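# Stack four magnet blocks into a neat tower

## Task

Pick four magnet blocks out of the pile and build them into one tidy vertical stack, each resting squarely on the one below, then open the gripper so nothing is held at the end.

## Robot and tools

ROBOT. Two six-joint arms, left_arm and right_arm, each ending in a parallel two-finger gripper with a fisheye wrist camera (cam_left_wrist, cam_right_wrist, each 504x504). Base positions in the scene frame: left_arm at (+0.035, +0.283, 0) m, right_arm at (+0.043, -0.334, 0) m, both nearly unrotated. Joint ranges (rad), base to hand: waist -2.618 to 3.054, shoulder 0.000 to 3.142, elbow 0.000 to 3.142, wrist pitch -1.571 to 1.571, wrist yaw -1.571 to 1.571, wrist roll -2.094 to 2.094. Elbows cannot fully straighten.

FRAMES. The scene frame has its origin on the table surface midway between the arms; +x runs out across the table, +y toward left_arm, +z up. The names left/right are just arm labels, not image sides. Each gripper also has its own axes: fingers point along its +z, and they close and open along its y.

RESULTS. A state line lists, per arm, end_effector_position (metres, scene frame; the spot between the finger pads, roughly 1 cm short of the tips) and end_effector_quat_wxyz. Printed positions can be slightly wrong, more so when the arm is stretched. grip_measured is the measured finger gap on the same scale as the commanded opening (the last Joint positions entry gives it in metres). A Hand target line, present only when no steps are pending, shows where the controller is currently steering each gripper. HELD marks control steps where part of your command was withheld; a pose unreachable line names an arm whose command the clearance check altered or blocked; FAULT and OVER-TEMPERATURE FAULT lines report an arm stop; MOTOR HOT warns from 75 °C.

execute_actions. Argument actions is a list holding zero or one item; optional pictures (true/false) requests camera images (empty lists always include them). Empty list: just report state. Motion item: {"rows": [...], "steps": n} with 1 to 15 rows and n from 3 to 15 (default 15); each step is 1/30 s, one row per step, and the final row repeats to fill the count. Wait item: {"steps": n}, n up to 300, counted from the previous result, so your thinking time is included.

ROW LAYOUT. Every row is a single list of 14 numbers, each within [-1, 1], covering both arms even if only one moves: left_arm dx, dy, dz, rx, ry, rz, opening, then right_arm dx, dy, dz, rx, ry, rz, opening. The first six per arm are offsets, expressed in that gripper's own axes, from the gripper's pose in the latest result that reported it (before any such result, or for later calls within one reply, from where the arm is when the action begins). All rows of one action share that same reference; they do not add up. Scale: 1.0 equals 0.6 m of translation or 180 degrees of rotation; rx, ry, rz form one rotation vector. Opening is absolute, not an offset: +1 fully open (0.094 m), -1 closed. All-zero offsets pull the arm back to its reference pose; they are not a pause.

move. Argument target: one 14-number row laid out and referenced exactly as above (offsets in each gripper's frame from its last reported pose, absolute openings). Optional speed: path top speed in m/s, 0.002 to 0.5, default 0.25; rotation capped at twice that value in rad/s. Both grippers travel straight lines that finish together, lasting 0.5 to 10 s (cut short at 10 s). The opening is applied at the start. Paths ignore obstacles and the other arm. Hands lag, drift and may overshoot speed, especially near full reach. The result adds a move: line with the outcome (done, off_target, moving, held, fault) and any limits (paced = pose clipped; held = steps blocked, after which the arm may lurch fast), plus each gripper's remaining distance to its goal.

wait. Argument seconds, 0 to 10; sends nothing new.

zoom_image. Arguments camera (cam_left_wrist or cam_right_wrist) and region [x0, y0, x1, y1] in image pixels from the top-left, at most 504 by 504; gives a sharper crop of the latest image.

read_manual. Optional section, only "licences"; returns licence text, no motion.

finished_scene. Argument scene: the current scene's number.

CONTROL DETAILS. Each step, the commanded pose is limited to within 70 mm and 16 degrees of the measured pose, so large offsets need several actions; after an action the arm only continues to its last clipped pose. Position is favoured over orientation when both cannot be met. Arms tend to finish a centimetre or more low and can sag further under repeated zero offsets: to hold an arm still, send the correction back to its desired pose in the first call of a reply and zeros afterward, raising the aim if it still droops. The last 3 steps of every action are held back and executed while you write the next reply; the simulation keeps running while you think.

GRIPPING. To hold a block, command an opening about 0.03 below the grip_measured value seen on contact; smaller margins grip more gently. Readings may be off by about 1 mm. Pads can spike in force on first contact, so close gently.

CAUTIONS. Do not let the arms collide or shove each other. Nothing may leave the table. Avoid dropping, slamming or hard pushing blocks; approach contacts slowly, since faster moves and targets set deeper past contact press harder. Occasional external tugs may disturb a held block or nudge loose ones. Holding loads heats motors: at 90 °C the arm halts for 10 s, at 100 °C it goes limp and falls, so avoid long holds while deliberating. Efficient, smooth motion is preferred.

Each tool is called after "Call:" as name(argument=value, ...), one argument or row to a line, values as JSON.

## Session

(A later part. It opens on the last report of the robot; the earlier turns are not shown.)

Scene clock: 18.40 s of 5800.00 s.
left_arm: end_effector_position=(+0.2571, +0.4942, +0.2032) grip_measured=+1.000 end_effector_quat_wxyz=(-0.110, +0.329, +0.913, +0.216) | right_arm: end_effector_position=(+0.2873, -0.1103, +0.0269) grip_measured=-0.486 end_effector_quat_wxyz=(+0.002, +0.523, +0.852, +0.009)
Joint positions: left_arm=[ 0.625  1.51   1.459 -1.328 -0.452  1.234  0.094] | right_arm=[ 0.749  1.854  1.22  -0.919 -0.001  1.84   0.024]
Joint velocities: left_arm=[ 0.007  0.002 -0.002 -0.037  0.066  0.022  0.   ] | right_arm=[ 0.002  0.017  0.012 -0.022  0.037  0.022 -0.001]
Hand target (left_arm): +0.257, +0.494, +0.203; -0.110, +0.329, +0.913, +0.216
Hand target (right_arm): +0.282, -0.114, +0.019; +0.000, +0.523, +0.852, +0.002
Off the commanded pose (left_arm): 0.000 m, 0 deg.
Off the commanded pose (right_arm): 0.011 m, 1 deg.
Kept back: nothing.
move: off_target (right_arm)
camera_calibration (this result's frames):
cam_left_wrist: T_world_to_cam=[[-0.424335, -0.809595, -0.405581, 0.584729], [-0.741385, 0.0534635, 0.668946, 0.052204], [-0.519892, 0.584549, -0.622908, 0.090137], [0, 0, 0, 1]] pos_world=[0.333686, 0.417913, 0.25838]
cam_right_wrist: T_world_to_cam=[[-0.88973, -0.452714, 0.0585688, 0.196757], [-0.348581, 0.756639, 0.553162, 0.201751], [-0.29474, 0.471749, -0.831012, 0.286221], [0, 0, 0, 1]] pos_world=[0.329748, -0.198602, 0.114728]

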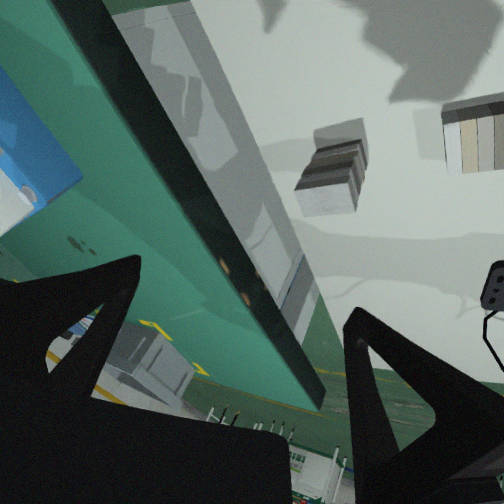

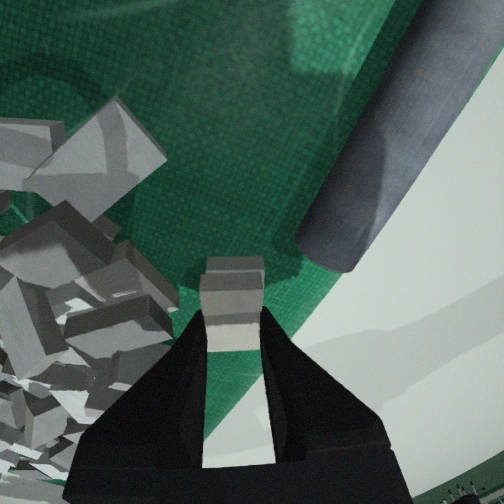

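Call:
move(
  target=[0,0,0,0,0,0,1,0,0,0,0,0,0,-0.25],
)

Call:
move(
  target=[0,0,0,0,0,0,1,0,0,-0.08,0,0,0,-0.25],
  speed=0.15,
)

Call:
move(
  target=[0,0,0,0,0,0,1,-0.207,0.175,-0.01,0,0,-0.233,-0.25],
)

Scene clock: 19.33 s of 5800.00 s.
left_arm: end_effector_position=(+0.2571, +0.4942, +0.2032) grip_measured=+1.000 end_effector_quat_wxyz=(-0.110, +0.329, +0.913, +0.216) | right_arm: end_effector_position=(+0.2874, -0.1101, +0.0266) grip_measured=-0.252 end_effector_quat_wxyz=(+0.002, +0.523, +0.852, +0.009)
Joint positions: left_arm=[ 0.625  1.51   1.459 -1.328 -0.452  1.234  0.094] | right_arm=[ 0.749  1.855  1.219 -0.917 -0.001  1.84   0.035]
Joint velocities: left_arm=[-0.002 -0.012 -0.012 -0.037 -0.007  0.007  0.   ] | right_arm=[ 0.012  0.002  0.002 -0.022  0.066  0.022 -0.   ]
Hand target (left_arm): +0.257, +0.494, +0.203; -0.110, +0.329, +0.913, +0.216
Hand target (right_arm): +0.287, -0.110, +0.027; +0.002, +0.523, +0.852, +0.009
Off the commanded pose (left_arm): 0.000 m, 0 deg.
Off the commanded pose (right_arm): 0.000 m, 0 deg.
Kept back: nothing.
move: done
camera_calibration (this result's frames):
cam_left_wrist: T_world_to_cam=[[-0.424335, -0.809595, -0.405581, 0.584729], [-0.741385, 0.0534635, 0.668946, 0.052204], [-0.519892, 0.584549, -0.622908, 0.090137], [0, 0, 0, 1]] pos_world=[0.333686, 0.417913, 0.25838]
cam_right_wrist: T_world_to_cam=[[-0.889745, -0.452767, 0.0579352, 0.197035], [-0.348756, 0.756196, 0.553657, 0.201793], [-0.294488, 0.472408, -0.830727, 0.285883], [0, 0, 0, 1]] pos_world=[0.329877, -0.198438, 0.114351]

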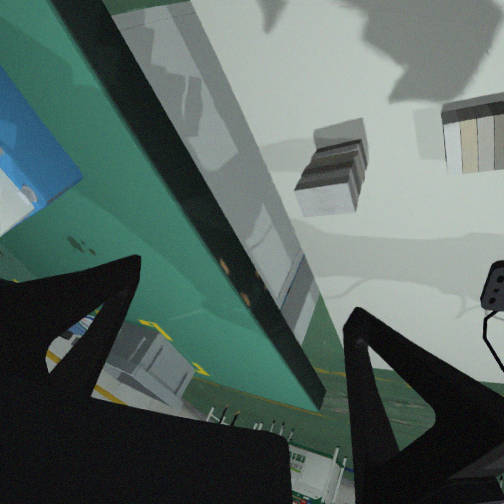

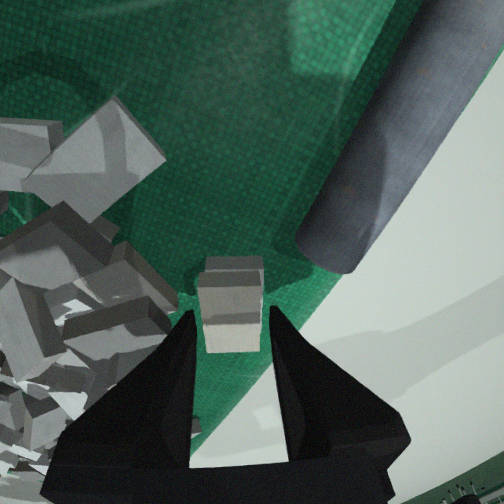

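Scene clock: 20.37 s of 5800.00 s.
left_arm: end_effector_position=(+0.2571, +0.4942, +0.2032) grip_measured=+1.000 end_effector_quat_wxyz=(-0.110, +0.329, +0.913, +0.216) | right_arm: end_effector_position=(+0.2840, -0.1131, +0.0639) grip_measured=-0.252 end_effector_quat_wxyz=(-0.001, +0.523, +0.852, -0.000)
Joint positions: left_arm=[ 0.625  1.51   1.459 -1.328 -0.452  1.234  0.094] | right_arm=[ 0.749  1.81   1.319 -1.08  -0.002  1.84   0.035]
Joint velocities: left_arm=[ 0.007 -0.017 -0.012 -0.007 -0.051  0.007  0.   ] | right_arm=[-0.022  0.002 -0.017  0.007 -0.051  0.007  0.   ]
Hand target (left_arm): +0.257, +0.494, +0.203; -0.110, +0.329, +0.913, +0.216
Hand target (right_arm): +0.286, -0.111, +0.074; +0.002, +0.523, +0.852, +0.009
Off the commanded pose (left_arm): 0.000 m, 0 deg.
Off the commanded pose (right_arm): 0.011 m, 1 deg.
Kept back: nothing.
move: off_target (right_arm)
camera_calibration (this result's frames):
cam_left_wrist: T_world_to_cam=[[-0.424335, -0.809595, -0.405581, 0.584729], [-0.741385, 0.0534635, 0.668946, 0.052204], [-0.519892, 0.584549, -0.622908, 0.090137], [0, 0, 0, 1]] pos_world=[0.333686, 0.417913, 0.25838]
cam_right_wrist: T_world_to_cam=[[-0.888779, -0.451926, 0.0763857, 0.189147], [-0.340843, 0.763122, 0.549064, 0.181024], [-0.306428, 0.461961, -0.832283, 0.319639], [0, 0, 0, 1]] pos_world=[0.327756, -0.200324, 0.152188]

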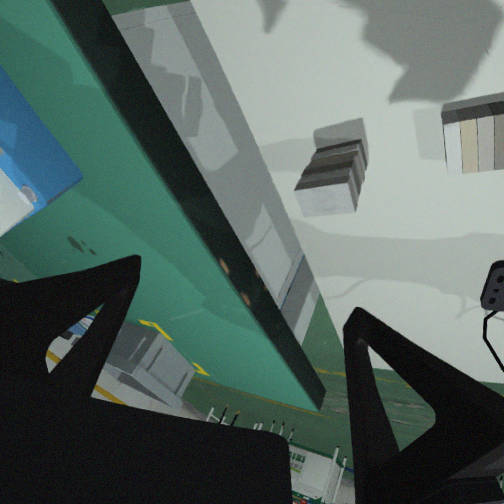

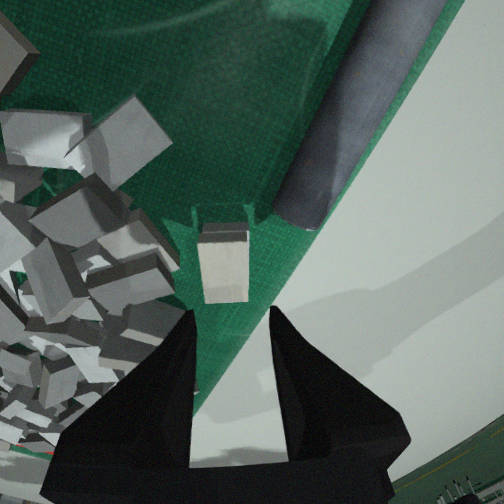

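Scene clock: 22.47 s of 5800.00 s.
left_arm: end_effector_position=(+0.2571, +0.4942, +0.2032) grip_measured=+1.000 end_effector_quat_wxyz=(-0.110, +0.329, +0.913, +0.216) | right_arm: end_effector_position=(+0.4280, -0.1751, +0.0685) grip_measured=-0.252 end_effector_quat_wxyz=(-0.006, +0.185, +0.983, -0.001)
Joint positions: left_arm=[ 0.625  1.51   1.459 -1.328 -0.452  1.234  0.094] | right_arm=[ 0.398  2.164  1.842 -1.259 -0.004  0.76   0.035]
Joint velocities: left_arm=[ 0.027 -0.007 -0.027 -0.007 -0.037 -0.081  0.   ] | right_arm=[ 0.022  0.002 -0.012 -0.007 -0.007  0.007 -0.001]
Hand target (left_arm): +0.257, +0.494, +0.203; -0.110, +0.329, +0.913, +0.216
Hand target (right_arm): +0.434, -0.175, +0.074; +0.000, +0.183, +0.983, +0.004
Off the commanded pose (left_arm): 0.000 m, 0 deg.
Off the commanded pose (right_arm): 0.006 m, 1 deg.
Kept back: nothing.
move: done
camera_calibration (this result's frames):
cam_left_wrist: T_world_to_cam=[[-0.424335, -0.809595, -0.405581, 0.584729], [-0.741385, 0.0534635, 0.668946, 0.052204], [-0.519892, 0.584549, -0.622908, 0.090137], [0, 0, 0, 1]] pos_world=[0.333686, 0.417913, 0.25838]
cam_right_wrist: T_world_to_cam=[[-0.361463, -0.928989, 0.0795284, -0.0207418], [-0.756991, 0.342194, 0.556658, 0.378783], [-0.544343, 0.141009, -0.826926, 0.441485], [0, 0, 0, 1]] pos_world=[0.519557, -0.211139, 0.155873]

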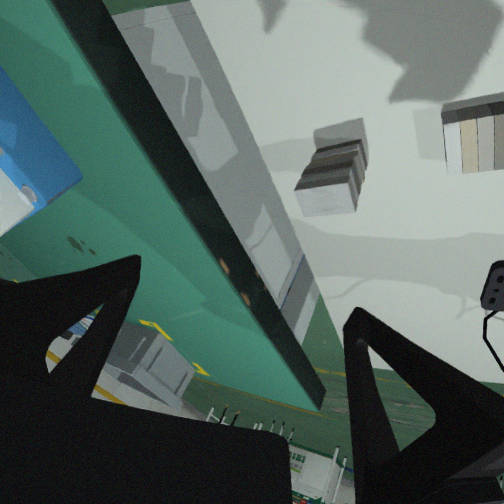

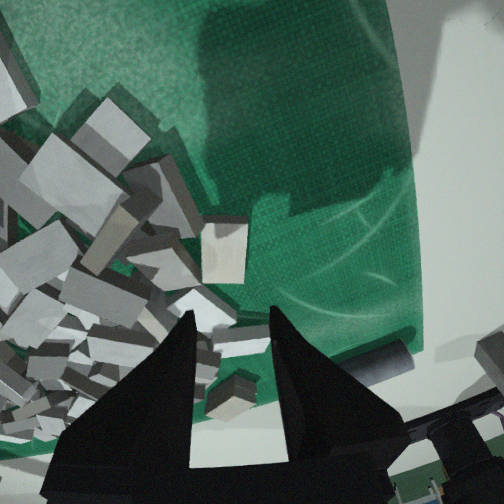

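Call:
move(
  target=[0,0,0,0,0,0,1,-0.009,0.012,0.058,0,0.004,0.008,-0.3],
  speed=0.08,
)

Scene clock: 23.50 s of 5800.00 s.
left_arm: end_effector_position=(+0.2571, +0.4942, +0.2032) grip_measured=+1.000 end_effector_quat_wxyz=(-0.110, +0.329, +0.913, +0.216) | right_arm: end_effector_position=(+0.4335, -0.1719, +0.0341) grip_measured=-0.298 end_effector_quat_wxyz=(-0.017, +0.193, +0.981, -0.006)
Joint positions: left_arm=[ 0.625  1.51   1.459 -1.328 -0.452  1.234  0.094] | right_arm=[ 0.398  2.235  1.819 -1.189 -0.009  0.776  0.033]
Joint velocities: left_arm=[-0.007  0.007  0.002  0.007 -0.022 -0.022  0.   ] | right_arm=[-0.002 -0.012  0.002 -0.022 -0.022  0.022  0.   ]
Hand target (left_arm): +0.257, +0.494, +0.203; -0.110, +0.329, +0.913, +0.216
Hand target (right_arm): +0.436, -0.171, +0.034; -0.012, +0.197, +0.980, -0.000
Off the commanded pose (left_arm): 0.000 m, 0 deg.
Off the commanded pose (right_arm): 0.002 m, 1 deg.
Kept back: nothing.
move: done
camera_calibration (this result's frames):
cam_left_wrist: T_world_to_cam=[[-0.424335, -0.809595, -0.405581, 0.584729], [-0.741385, 0.0534635, 0.668946, 0.052204], [-0.519892, 0.584549, -0.622908, 0.090137], [0, 0, 0, 1]] pos_world=[0.333686, 0.417913, 0.25838]
cam_right_wrist: T_world_to_cam=[[-0.374353, -0.922648, 0.0926319, -0.00680628], [-0.737949, 0.356917, 0.572749, 0.394731], [-0.561508, 0.146053, -0.81448, 0.423476], [0, 0, 0, 1]] pos_world=[0.526529, -0.209016, 0.119461]

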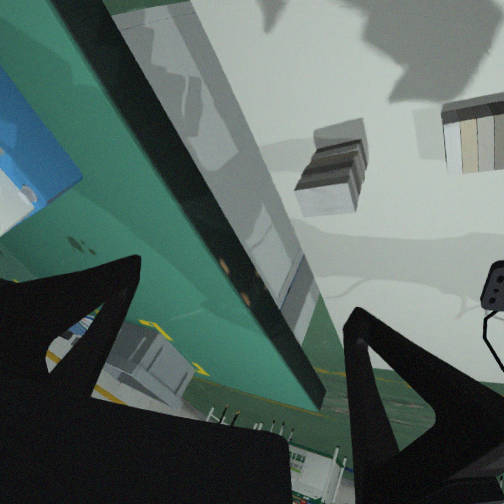

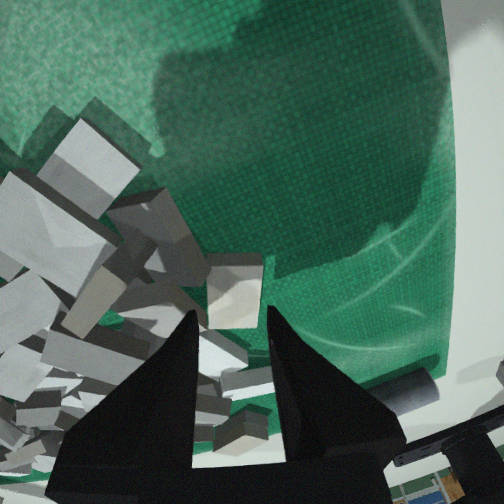

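Call:
move(
  target=[0,0,0,0,0,0,1,0.002,0,0.027,0,-0.008,0,-0.33],
  speed=0.03,
)

Call:
zoom_image(
  camera="cam_right_wrist",
  region=[160,240,300,380],
)

Scene clock: 24.53 s of 5800.00 s.
left_arm: end_effector_position=(+0.2571, +0.4942, +0.2032) grip_measured=+1.000 end_effector_quat_wxyz=(-0.110, +0.329, +0.913, +0.216) | right_arm: end_effector_position=(+0.4299, -0.1736, +0.0174) grip_measured=-0.328 end_effector_quat_wxyz=(-0.017, +0.194, +0.981, -0.006)
Joint positions: left_arm=[ 0.625  1.51   1.459 -1.328 -0.452  1.234  0.094] | right_arm=[ 0.398  2.235  1.75  -1.122 -0.008  0.777  0.032]
Joint velocities: left_arm=[-0.002  0.007  0.012  0.007 -0.022  0.11   0.   ] | right_arm=[ 0.007  0.007 -0.002  0.022  0.051  0.037 -0.001]
Hand target (left_arm): +0.257, +0.494, +0.203; -0.110, +0.329, +0.913, +0.216
Hand target (right_arm): +0.432, -0.172, +0.018; -0.005, +0.193, +0.981, -0.008
Off the commanded pose (left_arm): 0.000 m, 0 deg.
Off the commanded pose (right_arm): 0.003 m, 1 deg.
Kept back: nothing.
move: done
camera_calibration (this result's frames):
cam_left_wrist: T_world_to_cam=[[-0.424335, -0.809595, -0.405581, 0.584729], [-0.741385, 0.0534635, 0.668946, 0.052204], [-0.519892, 0.584549, -0.622908, 0.090137], [0, 0, 0, 1]] pos_world=[0.333686, 0.417913, 0.25838]
cam_right_wrist: T_world_to_cam=[[-0.375664, -0.921975, 0.0940184, -0.00744021], [-0.736975, 0.358705, 0.572886, 0.402143], [-0.561911, 0.145923, -0.814225, 0.408174], [0, 0, 0, 1]] pos_world=[0.522932, -0.210673, 0.102663]

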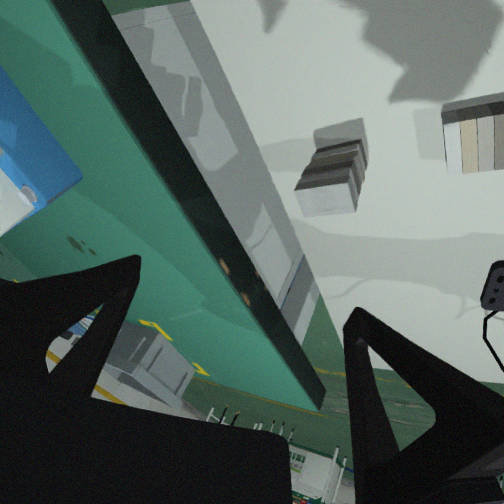

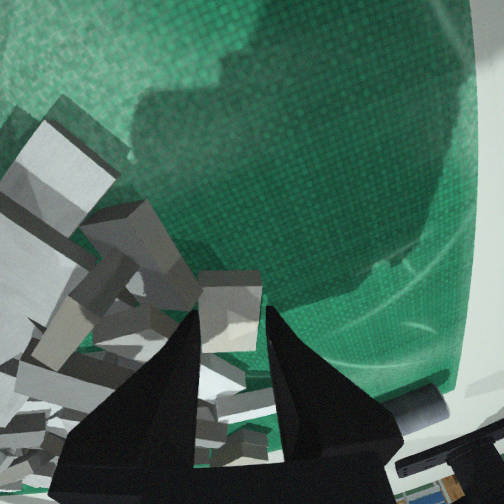

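Region (160, 240, 300, 380) of cam_right_wrist's 504x504 image, scaled by 3.600, with more detail than that image has.

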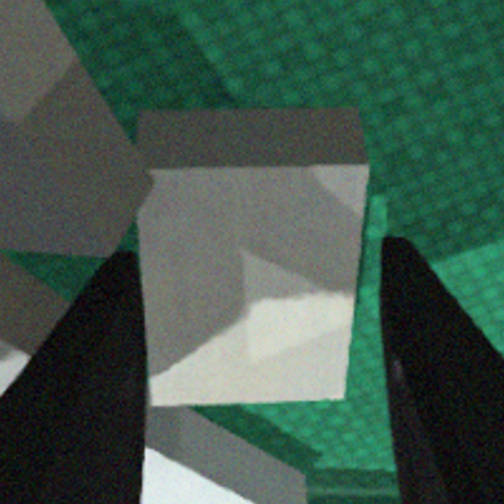

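Call:
move(
  target=[0,0,0,0,0,0,1,0,0,0,0,0,0,-0.53],
)

Call:
move(
  target=[0,0,0,0,0,0,1,0,-0.018,-0.012,0,0,0,-0.53],
  speed=0.03,
)

Call:
move(
  target=[0,0,0,0,0,0,1,0,0,-0.115,0,0,0,-0.53],
  speed=0.12,
)

Scene clock: 25.47 s of 5800.00 s.
left_arm: end_effector_position=(+0.2571, +0.4942, +0.2032) grip_measured=+1.000 end_effector_quat_wxyz=(-0.110, +0.329, +0.913, +0.216) | right_arm: end_effector_position=(+0.4303, -0.1734, +0.0173) grip_measured=-0.478 end_effector_quat_wxyz=(-0.016, +0.194, +0.981, -0.006)
Joint positions: left_arm=[ 0.625  1.51   1.459 -1.328 -0.452  1.234  0.094] | right_arm=[ 0.398  2.235  1.75  -1.121 -0.008  0.777  0.025]
Joint velocities: left_arm=[-0.002 -0.017  0.022  0.007 -0.051 -0.007  0.   ] | right_arm=[-0.012  0.002 -0.012  0.022 -0.022 -0.022 -0.   ]
Hand target (left_arm): +0.257, +0.494, +0.203; -0.110, +0.329, +0.913, +0.216
Hand target (right_arm): +0.430, -0.174, +0.017; -0.017, +0.194, +0.981, -0.006
Off the commanded pose (left_arm): 0.000 m, 0 deg.
Off the commanded pose (right_arm): 0.000 m, 0 deg.
Kept back: nothing.
move: done
camera_calibration (this result's frames):
cam_left_wrist: T_world_to_cam=[[-0.424335, -0.809595, -0.405581, 0.584729], [-0.741385, 0.0534635, 0.668946, 0.052204], [-0.519892, 0.584549, -0.622908, 0.090137], [0, 0, 0, 1]] pos_world=[0.333686, 0.417913, 0.25838]
cam_right_wrist: T_world_to_cam=[[-0.375796, -0.922028, 0.0929559, -0.00710908], [-0.737784, 0.358375, 0.572051, 0.402663], [-0.56076, 0.146393, -0.814934, 0.407938], [0, 0, 0, 1]] pos_world=[0.523162, -0.210579, 0.102759]

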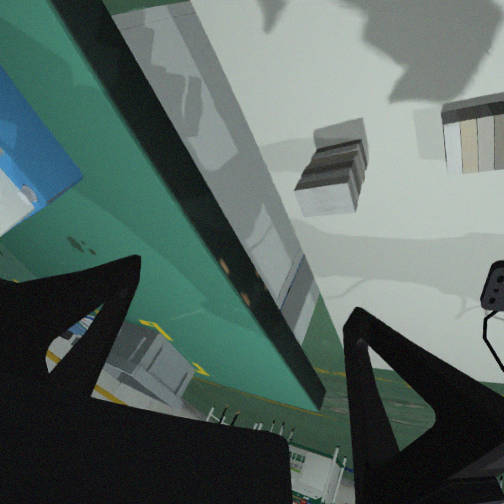

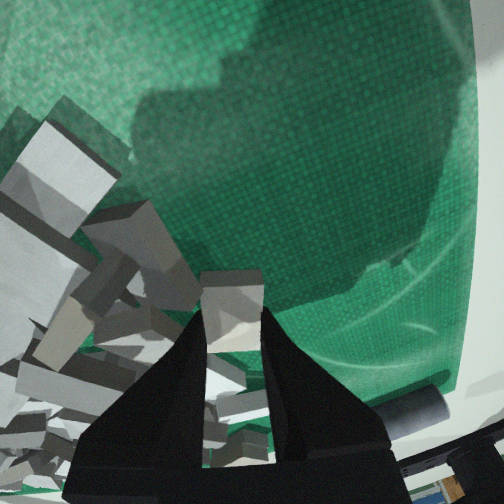

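Scene clock: 26.23 s of 5800.00 s.
left_arm: end_effector_position=(+0.2571, +0.4942, +0.2032) grip_measured=+1.000 end_effector_quat_wxyz=(-0.110, +0.329, +0.913, +0.216) | right_arm: end_effector_position=(+0.4270, -0.1780, +0.0170) grip_measured=-0.478 end_effector_quat_wxyz=(-0.020, +0.192, +0.981, -0.008)
Joint positions: left_arm=[ 0.625  1.51   1.459 -1.328 -0.452  1.234  0.094] | right_arm=[ 0.39   2.224  1.732 -1.121 -0.008  0.767  0.025]
Joint velocities: left_arm=[-0.002 -0.002 -0.012  0.022 -0.007 -0.051  0.   ] | right_arm=[-0.017  0.002  0.002 -0.007 -0.11  -0.022 -0.001]
Hand target (left_arm): +0.257, +0.494, +0.203; -0.110, +0.329, +0.913, +0.216
Hand target (right_arm): +0.426, -0.183, +0.024; -0.017, +0.194, +0.981, -0.006
Off the commanded pose (left_arm): 0.000 m, 0 deg.
Off the commanded pose (right_arm): 0.009 m, 1 deg.
Kept back: nothing.
move: done
camera_calibration (this result's frames):
cam_left_wrist: T_world_to_cam=[[-0.424335, -0.809595, -0.405581, 0.584729], [-0.741385, 0.0534635, 0.668946, 0.052204], [-0.519892, 0.584549, -0.622908, 0.090137], [0, 0, 0, 1]] pos_world=[0.333686, 0.417913, 0.25838]
cam_right_wrist: T_world_to_cam=[[-0.371885, -0.923047, 0.0984116, -0.0144669], [-0.7345, 0.357423, 0.576852, 0.400418], [-0.567636, 0.142239, -0.810899, 0.408656], [0, 0, 0, 1]] pos_world=[0.520695, -0.214599, 0.101821]

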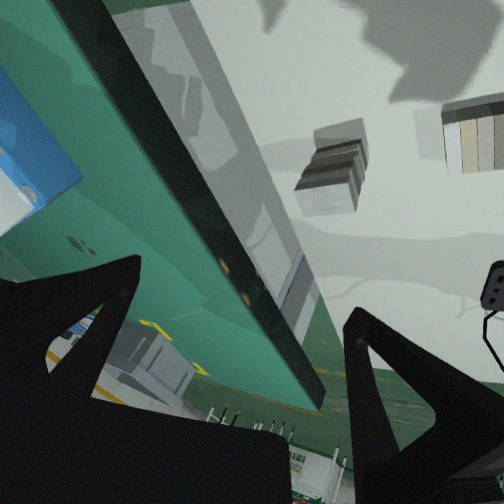

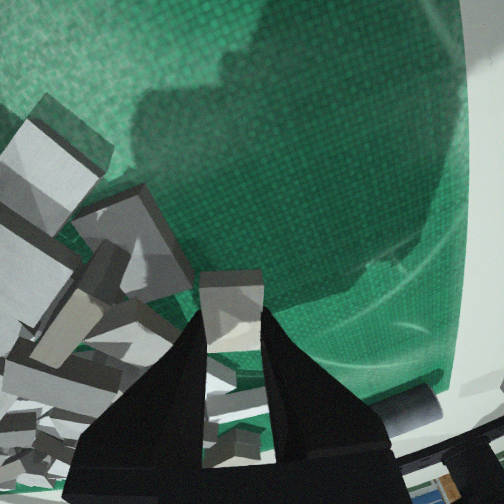

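Scene clock: 27.43 s of 5800.00 s.
left_arm: end_effector_position=(+0.2571, +0.4942, +0.2032) grip_measured=+1.000 end_effector_quat_wxyz=(-0.110, +0.329, +0.913, +0.216) | right_arm: end_effector_position=(+0.4234, -0.1794, +0.0699) grip_measured=-0.478 end_effector_quat_wxyz=(-0.037, +0.192, +0.981, -0.019)
Joint positions: left_arm=[ 0.625  1.51   1.459 -1.328 -0.452  1.234  0.094] | right_arm=[ 0.39   2.218  1.931 -1.368 -0.008  0.766  0.025]
Joint velocities: left_arm=[-0.007 -0.017 -0.002 -0.022 -0.022 -0.007  0.   ] | right_arm=[-0.017  0.002  0.012 -0.037 -0.095 -0.007  0.   ]
Hand target (left_arm): +0.257, +0.494, +0.203; -0.110, +0.329, +0.913, +0.216
Hand target (right_arm): +0.429, -0.177, +0.086; -0.020, +0.192, +0.981, -0.008
Off the commanded pose (left_arm): 0.000 m, 0 deg.
Off the commanded pose (right_arm): 0.017 m, 2 deg.
Kept back: nothing.
move: off_target (right_arm)
camera_calibration (this result's frames):
cam_left_wrist: T_world_to_cam=[[-0.424335, -0.809595, -0.405581, 0.584729], [-0.741385, 0.0534635, 0.668946, 0.052204], [-0.519892, 0.584549, -0.622908, 0.090137], [0, 0, 0, 1]] pos_world=[0.333686, 0.417913, 0.25838]
cam_right_wrist: T_world_to_cam=[[-0.367183, -0.921452, 0.126898, -0.0260325], [-0.711927, 0.366211, 0.599207, 0.358267], [-0.598612, 0.129677, -0.790473, 0.459087], [0, 0, 0, 1]] pos_world=[0.520316, -0.214722, 0.151524]

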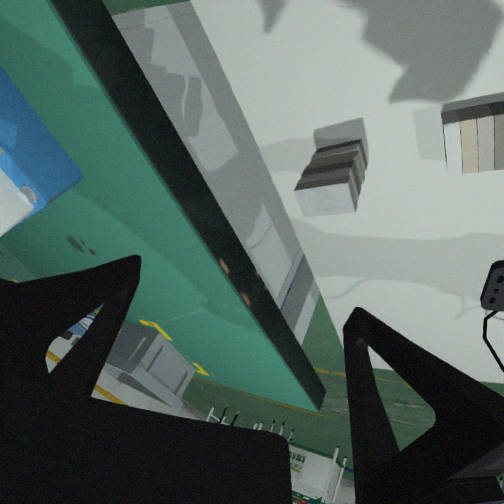

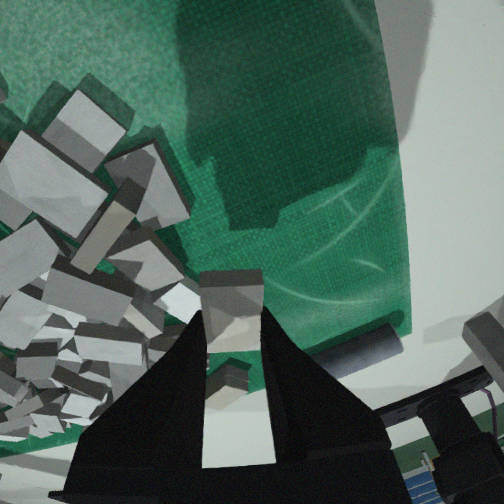

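Call:
move(
  target=[0,0,0,0,0,0,1,0.261,0.02,0.004,-0.023,-0.014,0.226,-0.53],
)

Call:
move(
  target=[0,0,0,0,0,0,1,-0.002,-0.008,0.04,0,0,0,-0.53],
  speed=0.06,
)

Call:
zoom_image(
  camera="cam_right_wrist",
  region=[160,220,300,360],
)

Scene clock: 29.73 s of 5800.00 s.
left_arm: end_effector_position=(+0.2571, +0.4942, +0.2032) grip_measured=+1.000 end_effector_quat_wxyz=(-0.110, +0.329, +0.913, +0.216) | right_arm: end_effector_position=(+0.2829, -0.1084, +0.0671) grip_measured=-0.479 end_effector_quat_wxyz=(-0.013, +0.519, +0.854, -0.009)
Joint positions: left_arm=[ 0.625  1.51   1.459 -1.328 -0.452  1.234  0.094] | right_arm=[ 0.752  1.839  1.367 -1.125 -0.02   1.834  0.024]
Joint velocities: left_arm=[ 0.007 -0.007  0.012  0.037  0.007  0.022  0.   ] | right_arm=[ 0.012 -0.012 -0.007  0.022 -0.007 -0.051  0.   ]
Hand target (left_arm): +0.257, +0.494, +0.203; -0.110, +0.329, +0.913, +0.216
Hand target (right_arm): +0.283, -0.111, +0.073; +0.000, +0.521, +0.854, -0.004
Off the commanded pose (left_arm): 0.000 m, 0 deg.
Off the commanded pose (right_arm): 0.010 m, 2 deg.
Kept back: nothing.
move: done
camera_calibration (this result's frames):
cam_left_wrist: T_world_to_cam=[[-0.424335, -0.809595, -0.405581, 0.584729], [-0.741385, 0.0534635, 0.668946, 0.052204], [-0.519892, 0.584549, -0.622908, 0.090137], [0, 0, 0, 1]] pos_world=[0.333686, 0.417913, 0.25838]
cam_right_wrist: T_world_to_cam=[[-0.882293, -0.458911, 0.104686, 0.185555], [-0.330108, 0.761809, 0.557383, 0.171571], [-0.335541, 0.457218, -0.823629, 0.32694], [0, 0, 0, 1]] pos_world=[0.330053, -0.195034, 0.154221]

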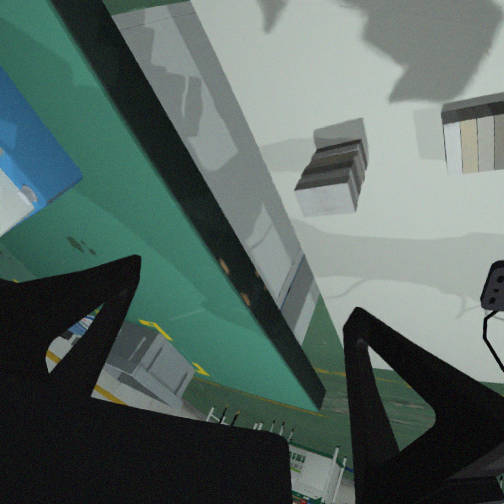

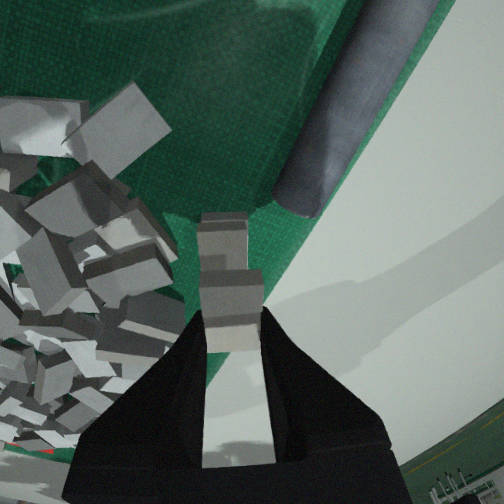

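Scene clock: 30.67 s of 5800.00 s.
left_arm: end_effector_position=(+0.2571, +0.4942, +0.2032) grip_measured=+1.000 end_effector_quat_wxyz=(-0.110, +0.329, +0.913, +0.216) | right_arm: end_effector_position=(+0.2810, -0.1102, +0.0470) grip_measured=-0.479 end_effector_quat_wxyz=(-0.012, +0.519, +0.854, -0.004)
Joint positions: left_arm=[ 0.625  1.51   1.459 -1.328 -0.452  1.234  0.094] | right_arm=[ 0.752  1.839  1.285 -1.03  -0.02   1.834  0.024]
Joint velocities: left_arm=[-0.007  0.022  0.002 -0.037  0.007 -0.007  0.   ] | right_arm=[-0.007  0.002  0.002 -0.037 -0.037 -0.022  0.   ]
Hand target (left_arm): +0.257, +0.494, +0.203; -0.110, +0.329, +0.913, +0.216
Hand target (right_arm): +0.279, -0.112, +0.043; -0.013, +0.519, +0.854, -0.009
Off the commanded pose (left_arm): 0.000 m, 0 deg.
Off the commanded pose (right_arm): 0.005 m, 1 deg.
Kept back: nothing.
move: done
camera_calibration (this result's frames):
cam_left_wrist: T_world_to_cam=[[-0.424335, -0.809595, -0.405581, 0.584729], [-0.741385, 0.0534635, 0.668946, 0.052204], [-0.519892, 0.584549, -0.622908, 0.090137], [0, 0, 0, 1]] pos_world=[0.333686, 0.417913, 0.25838]
cam_right_wrist: T_world_to_cam=[[-0.883156, -0.459702, 0.0933196, 0.185784], [-0.334983, 0.757344, 0.56055, 0.184264], [-0.328361, 0.463793, -0.822846, 0.309168], [0, 0, 0, 1]] pos_world=[0.32732, -0.197536, 0.133771]

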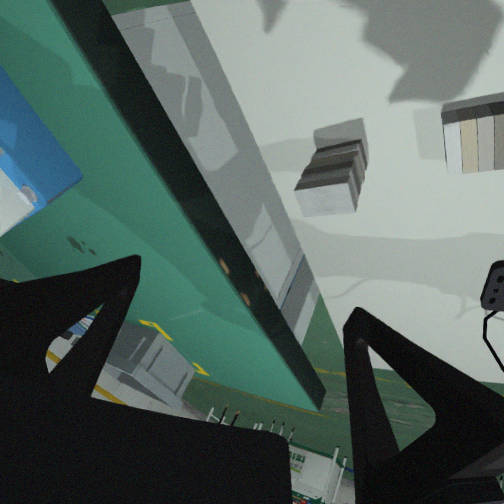

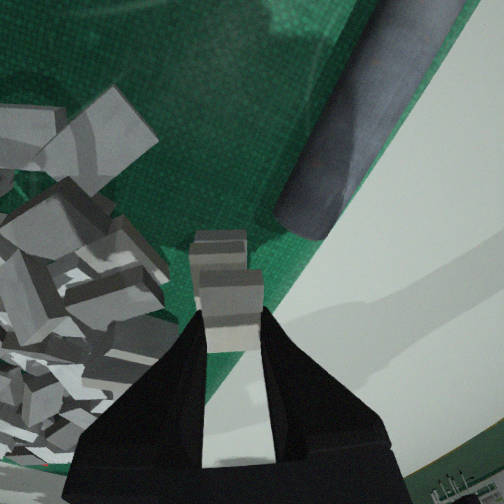

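Region (160, 220, 300, 360) of cam_right_wrist's 504x504 image, scaled by 3.600, with more detail than that image has.

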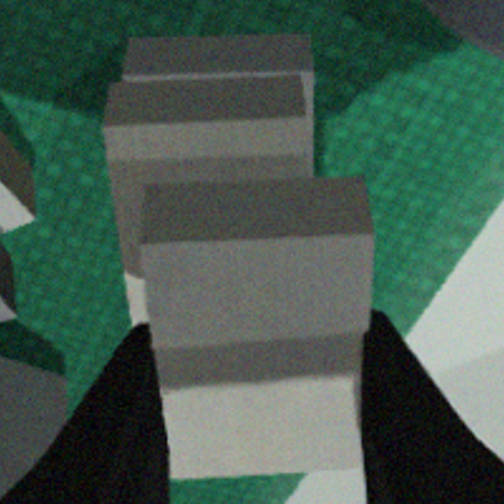

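Call:
move(
  target=[0,0,0,0,0,0,1,-0.008,0.011,0.002,0,0,0,-0.53],
  speed=0.03,
)

Call:
zoom_image(
  camera="cam_right_wrist",
  region=[160,220,300,360],
)

Scene clock: 31.63 s of 5800.00 s.
left_arm: end_effector_position=(+0.2571, +0.4942, +0.2032) grip_measured=+1.000 end_effector_quat_wxyz=(-0.110, +0.329, +0.913, +0.216) | right_arm: end_effector_position=(+0.2823, -0.1130, +0.0419) grip_measured=-0.479 end_effector_quat_wxyz=(-0.014, +0.518, +0.855, -0.011)
Joint positions: left_arm=[ 0.625  1.51   1.459 -1.328 -0.452  1.234  0.094] | right_arm=[ 0.743  1.855  1.285 -1.029 -0.021  1.822  0.024]
Joint velocities: left_arm=[-0.022 -0.007  0.002 -0.081 -0.037 -0.007  0.   ] | right_arm=[-0.007 -0.012 -0.007  0.095  0.022 -0.022 -0.001]
Hand target (left_arm): +0.257, +0.494, +0.203; -0.110, +0.329, +0.913, +0.216
Hand target (right_arm): +0.289, -0.112, +0.046; -0.012, +0.520, +0.854, -0.003
Off the commanded pose (left_arm): 0.000 m, 0 deg.
Off the commanded pose (right_arm): 0.008 m, 1 deg.
Kept back: nothing.
move: done
camera_calibration (this result's frames):
cam_left_wrist: T_world_to_cam=[[-0.424335, -0.809595, -0.405581, 0.584729], [-0.741385, 0.0534635, 0.668946, 0.052204], [-0.519892, 0.584549, -0.622908, 0.090137], [0, 0, 0, 1]] pos_world=[0.333686, 0.417913, 0.25838]
cam_right_wrist: T_world_to_cam=[[-0.880771, -0.461077, 0.107932, 0.184689], [-0.330551, 0.761839, 0.557079, 0.189006], [-0.339084, 0.454982, -0.823416, 0.308797], [0, 0, 0, 1]] pos_world=[0.329853, -0.199333, 0.129043]

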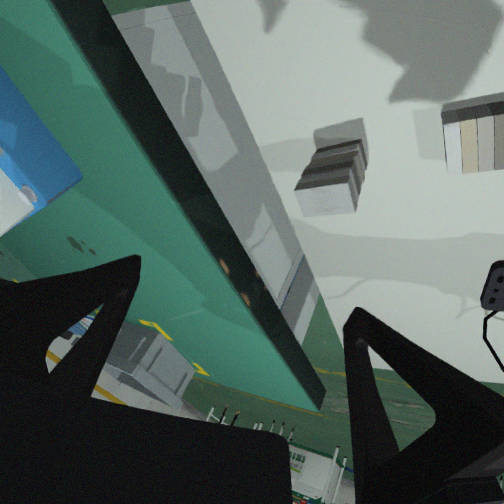

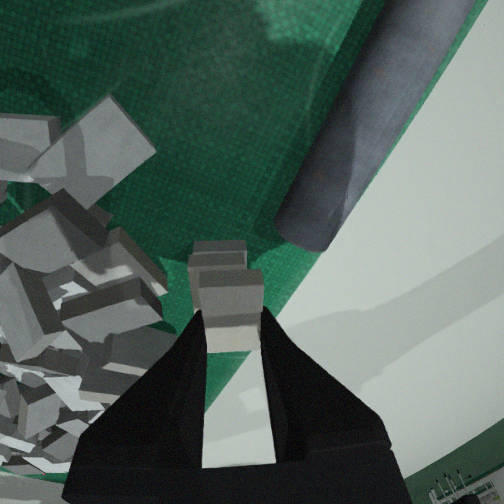

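Region (160, 220, 300, 360) of cam_right_wrist's 504x504 image, scaled by 3.600, with more detail than that image has.

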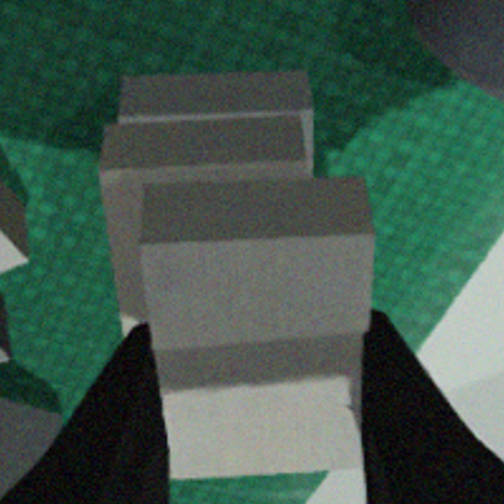

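Call:
move(
  target=[0,0,0,0,0,0,1,0.004,0.016,-0.008,-0.02,-0.004,0,-0.53],
  speed=0.03,
)

Call:
zoom_image(
  camera="cam_right_wrist",
  region=[160,220,300,360],
)

Scene clock: 33.17 s of 5800.00 s.
left_arm: end_effector_position=(+0.2571, +0.4942, +0.2032) grip_measured=+1.000 end_effector_quat_wxyz=(-0.110, +0.329, +0.913, +0.216) | right_arm: end_effector_position=(+0.2907, -0.1066, +0.0418) grip_measured=-0.479 end_effector_quat_wxyz=(-0.006, +0.521, +0.853, +0.009)
Joint positions: left_arm=[ 0.625  1.51   1.459 -1.328 -0.452  1.234  0.094] | right_arm=[ 0.743  1.855  1.285 -0.987 -0.016  1.829  0.024]
Joint velocities: left_arm=[-0.002  0.002  0.012  0.007 -0.022 -0.081  0.   ] | right_arm=[-0.002 -0.002 -0.007  0.022  0.007 -0.095 -0.001]
Hand target (left_arm): +0.257, +0.494, +0.203; -0.110, +0.329, +0.913, +0.216
Hand target (right_arm): +0.290, -0.106, +0.046; +0.008, +0.518, +0.855, +0.013
Off the commanded pose (left_arm): 0.000 m, 0 deg.
Off the commanded pose (right_arm): 0.005 m, 2 deg.
Kept back: nothing.
move: done
camera_calibration (this result's frames):
cam_left_wrist: T_world_to_cam=[[-0.424335, -0.809595, -0.405581, 0.584729], [-0.741385, 0.0534635, 0.668946, 0.052204], [-0.519892, 0.584549, -0.622908, 0.090137], [0, 0, 0, 1]] pos_world=[0.333686, 0.417913, 0.25838]
cam_right_wrist: T_world_to_cam=[[-0.886929, -0.457171, 0.0659676, 0.199018], [-0.344862, 0.75041, 0.563875, 0.189641], [-0.30729, 0.477367, -0.823221, 0.301801], [0, 0, 0, 1]] pos_world=[0.334655, -0.195393, 0.128386]

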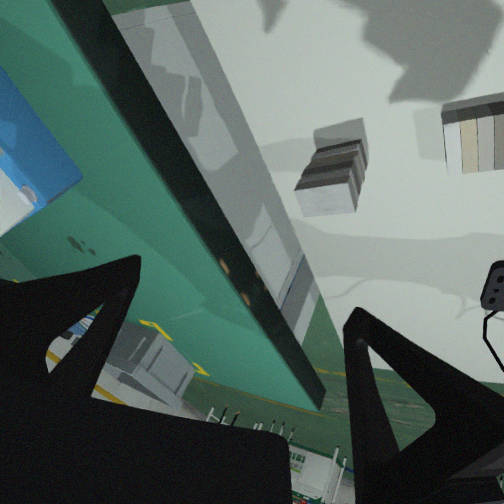

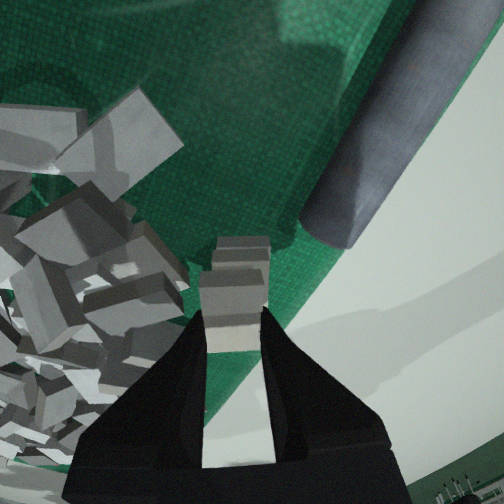

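Region (160, 220, 300, 360) of cam_right_wrist's 504x504 image, scaled by 3.600, with more detail than that image has.

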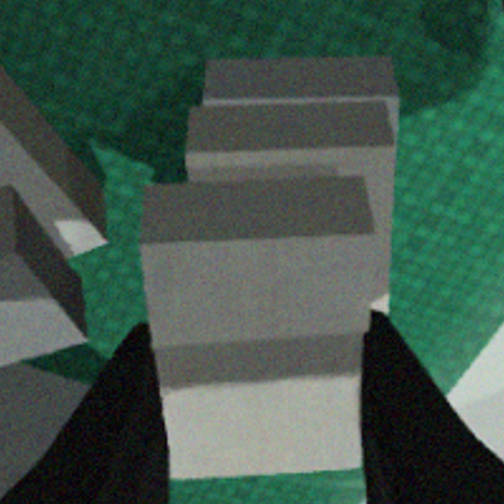

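Overshoot by 4 mm; lowering the elbow retracts.

Call:
move(
  target=[0,0,0,0,0,0,1,-0.002,-0.012,0.008,0.006,0,0,-0.53],
  speed=0.02,
)

Call:
zoom_image(
  camera="cam_right_wrist",
  region=[160,220,300,360],
)

Scene clock: 34.20 s of 5800.00 s.
left_arm: end_effector_position=(+0.2571, +0.4942, +0.2032) grip_measured=+1.000 end_effector_quat_wxyz=(-0.110, +0.329, +0.913, +0.216) | right_arm: end_effector_position=(+0.2870, -0.1089, +0.0380) grip_measured=-0.479 end_effector_quat_wxyz=(-0.009, +0.521, +0.853, +0.004)
Joint positions: left_arm=[ 0.625  1.51   1.459 -1.328 -0.452  1.234  0.094] | right_arm=[ 0.743  1.855  1.269 -0.982 -0.02   1.829  0.024]
Joint velocities: left_arm=[-0.007 -0.017 -0.017  0.037 -0.051  0.007  0.   ] | right_arm=[-0.002 -0.022 -0.012 -0.022  0.022 -0.007 -0.001]
Hand target (left_arm): +0.257, +0.494, +0.203; -0.110, +0.329, +0.913, +0.216
Hand target (right_arm): +0.285, -0.111, +0.037; -0.011, +0.521, +0.853, +0.001
Off the commanded pose (left_arm): 0.000 m, 0 deg.
Off the commanded pose (right_arm): 0.003 m, 0 deg.
Kept back: nothing.
move: done
camera_calibration (this result's frames):
cam_left_wrist: T_world_to_cam=[[-0.424335, -0.809595, -0.405581, 0.584729], [-0.741385, 0.0534635, 0.668946, 0.052204], [-0.519892, 0.584549, -0.622908, 0.090137], [0, 0, 0, 1]] pos_world=[0.333686, 0.417913, 0.25838]
cam_right_wrist: T_world_to_cam=[[-0.88625, -0.456517, 0.0784456, 0.194351], [-0.338054, 0.75323, 0.564237, 0.190595], [-0.316672, 0.473537, -0.821877, 0.300849], [0, 0, 0, 1]] pos_world=[0.331945, -0.1973, 0.124474]

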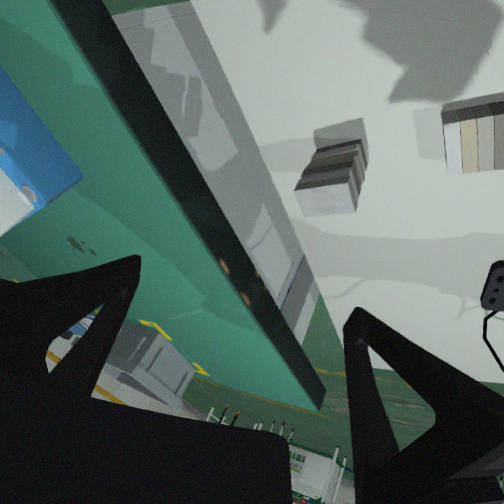

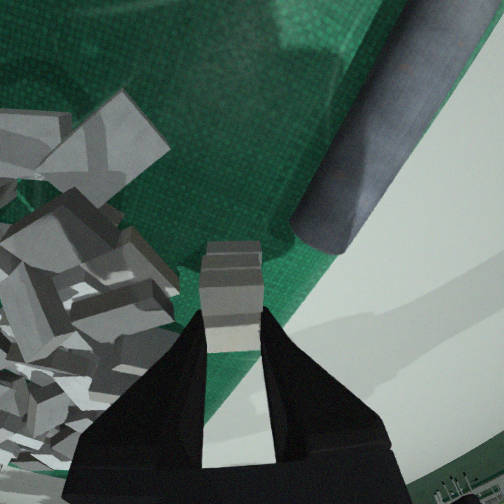

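Region (160, 220, 300, 360) of cam_right_wrist's 504x504 image, scaled by 3.600, with more detail than that image has.

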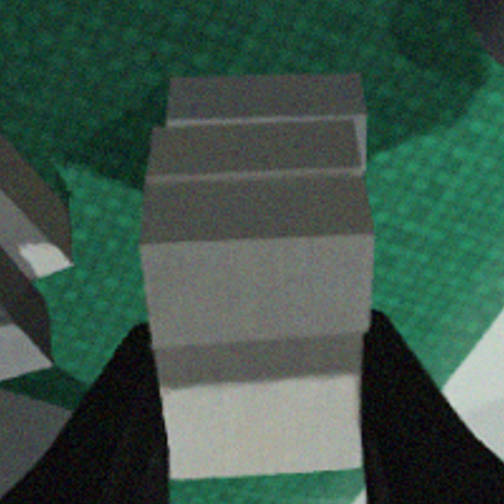

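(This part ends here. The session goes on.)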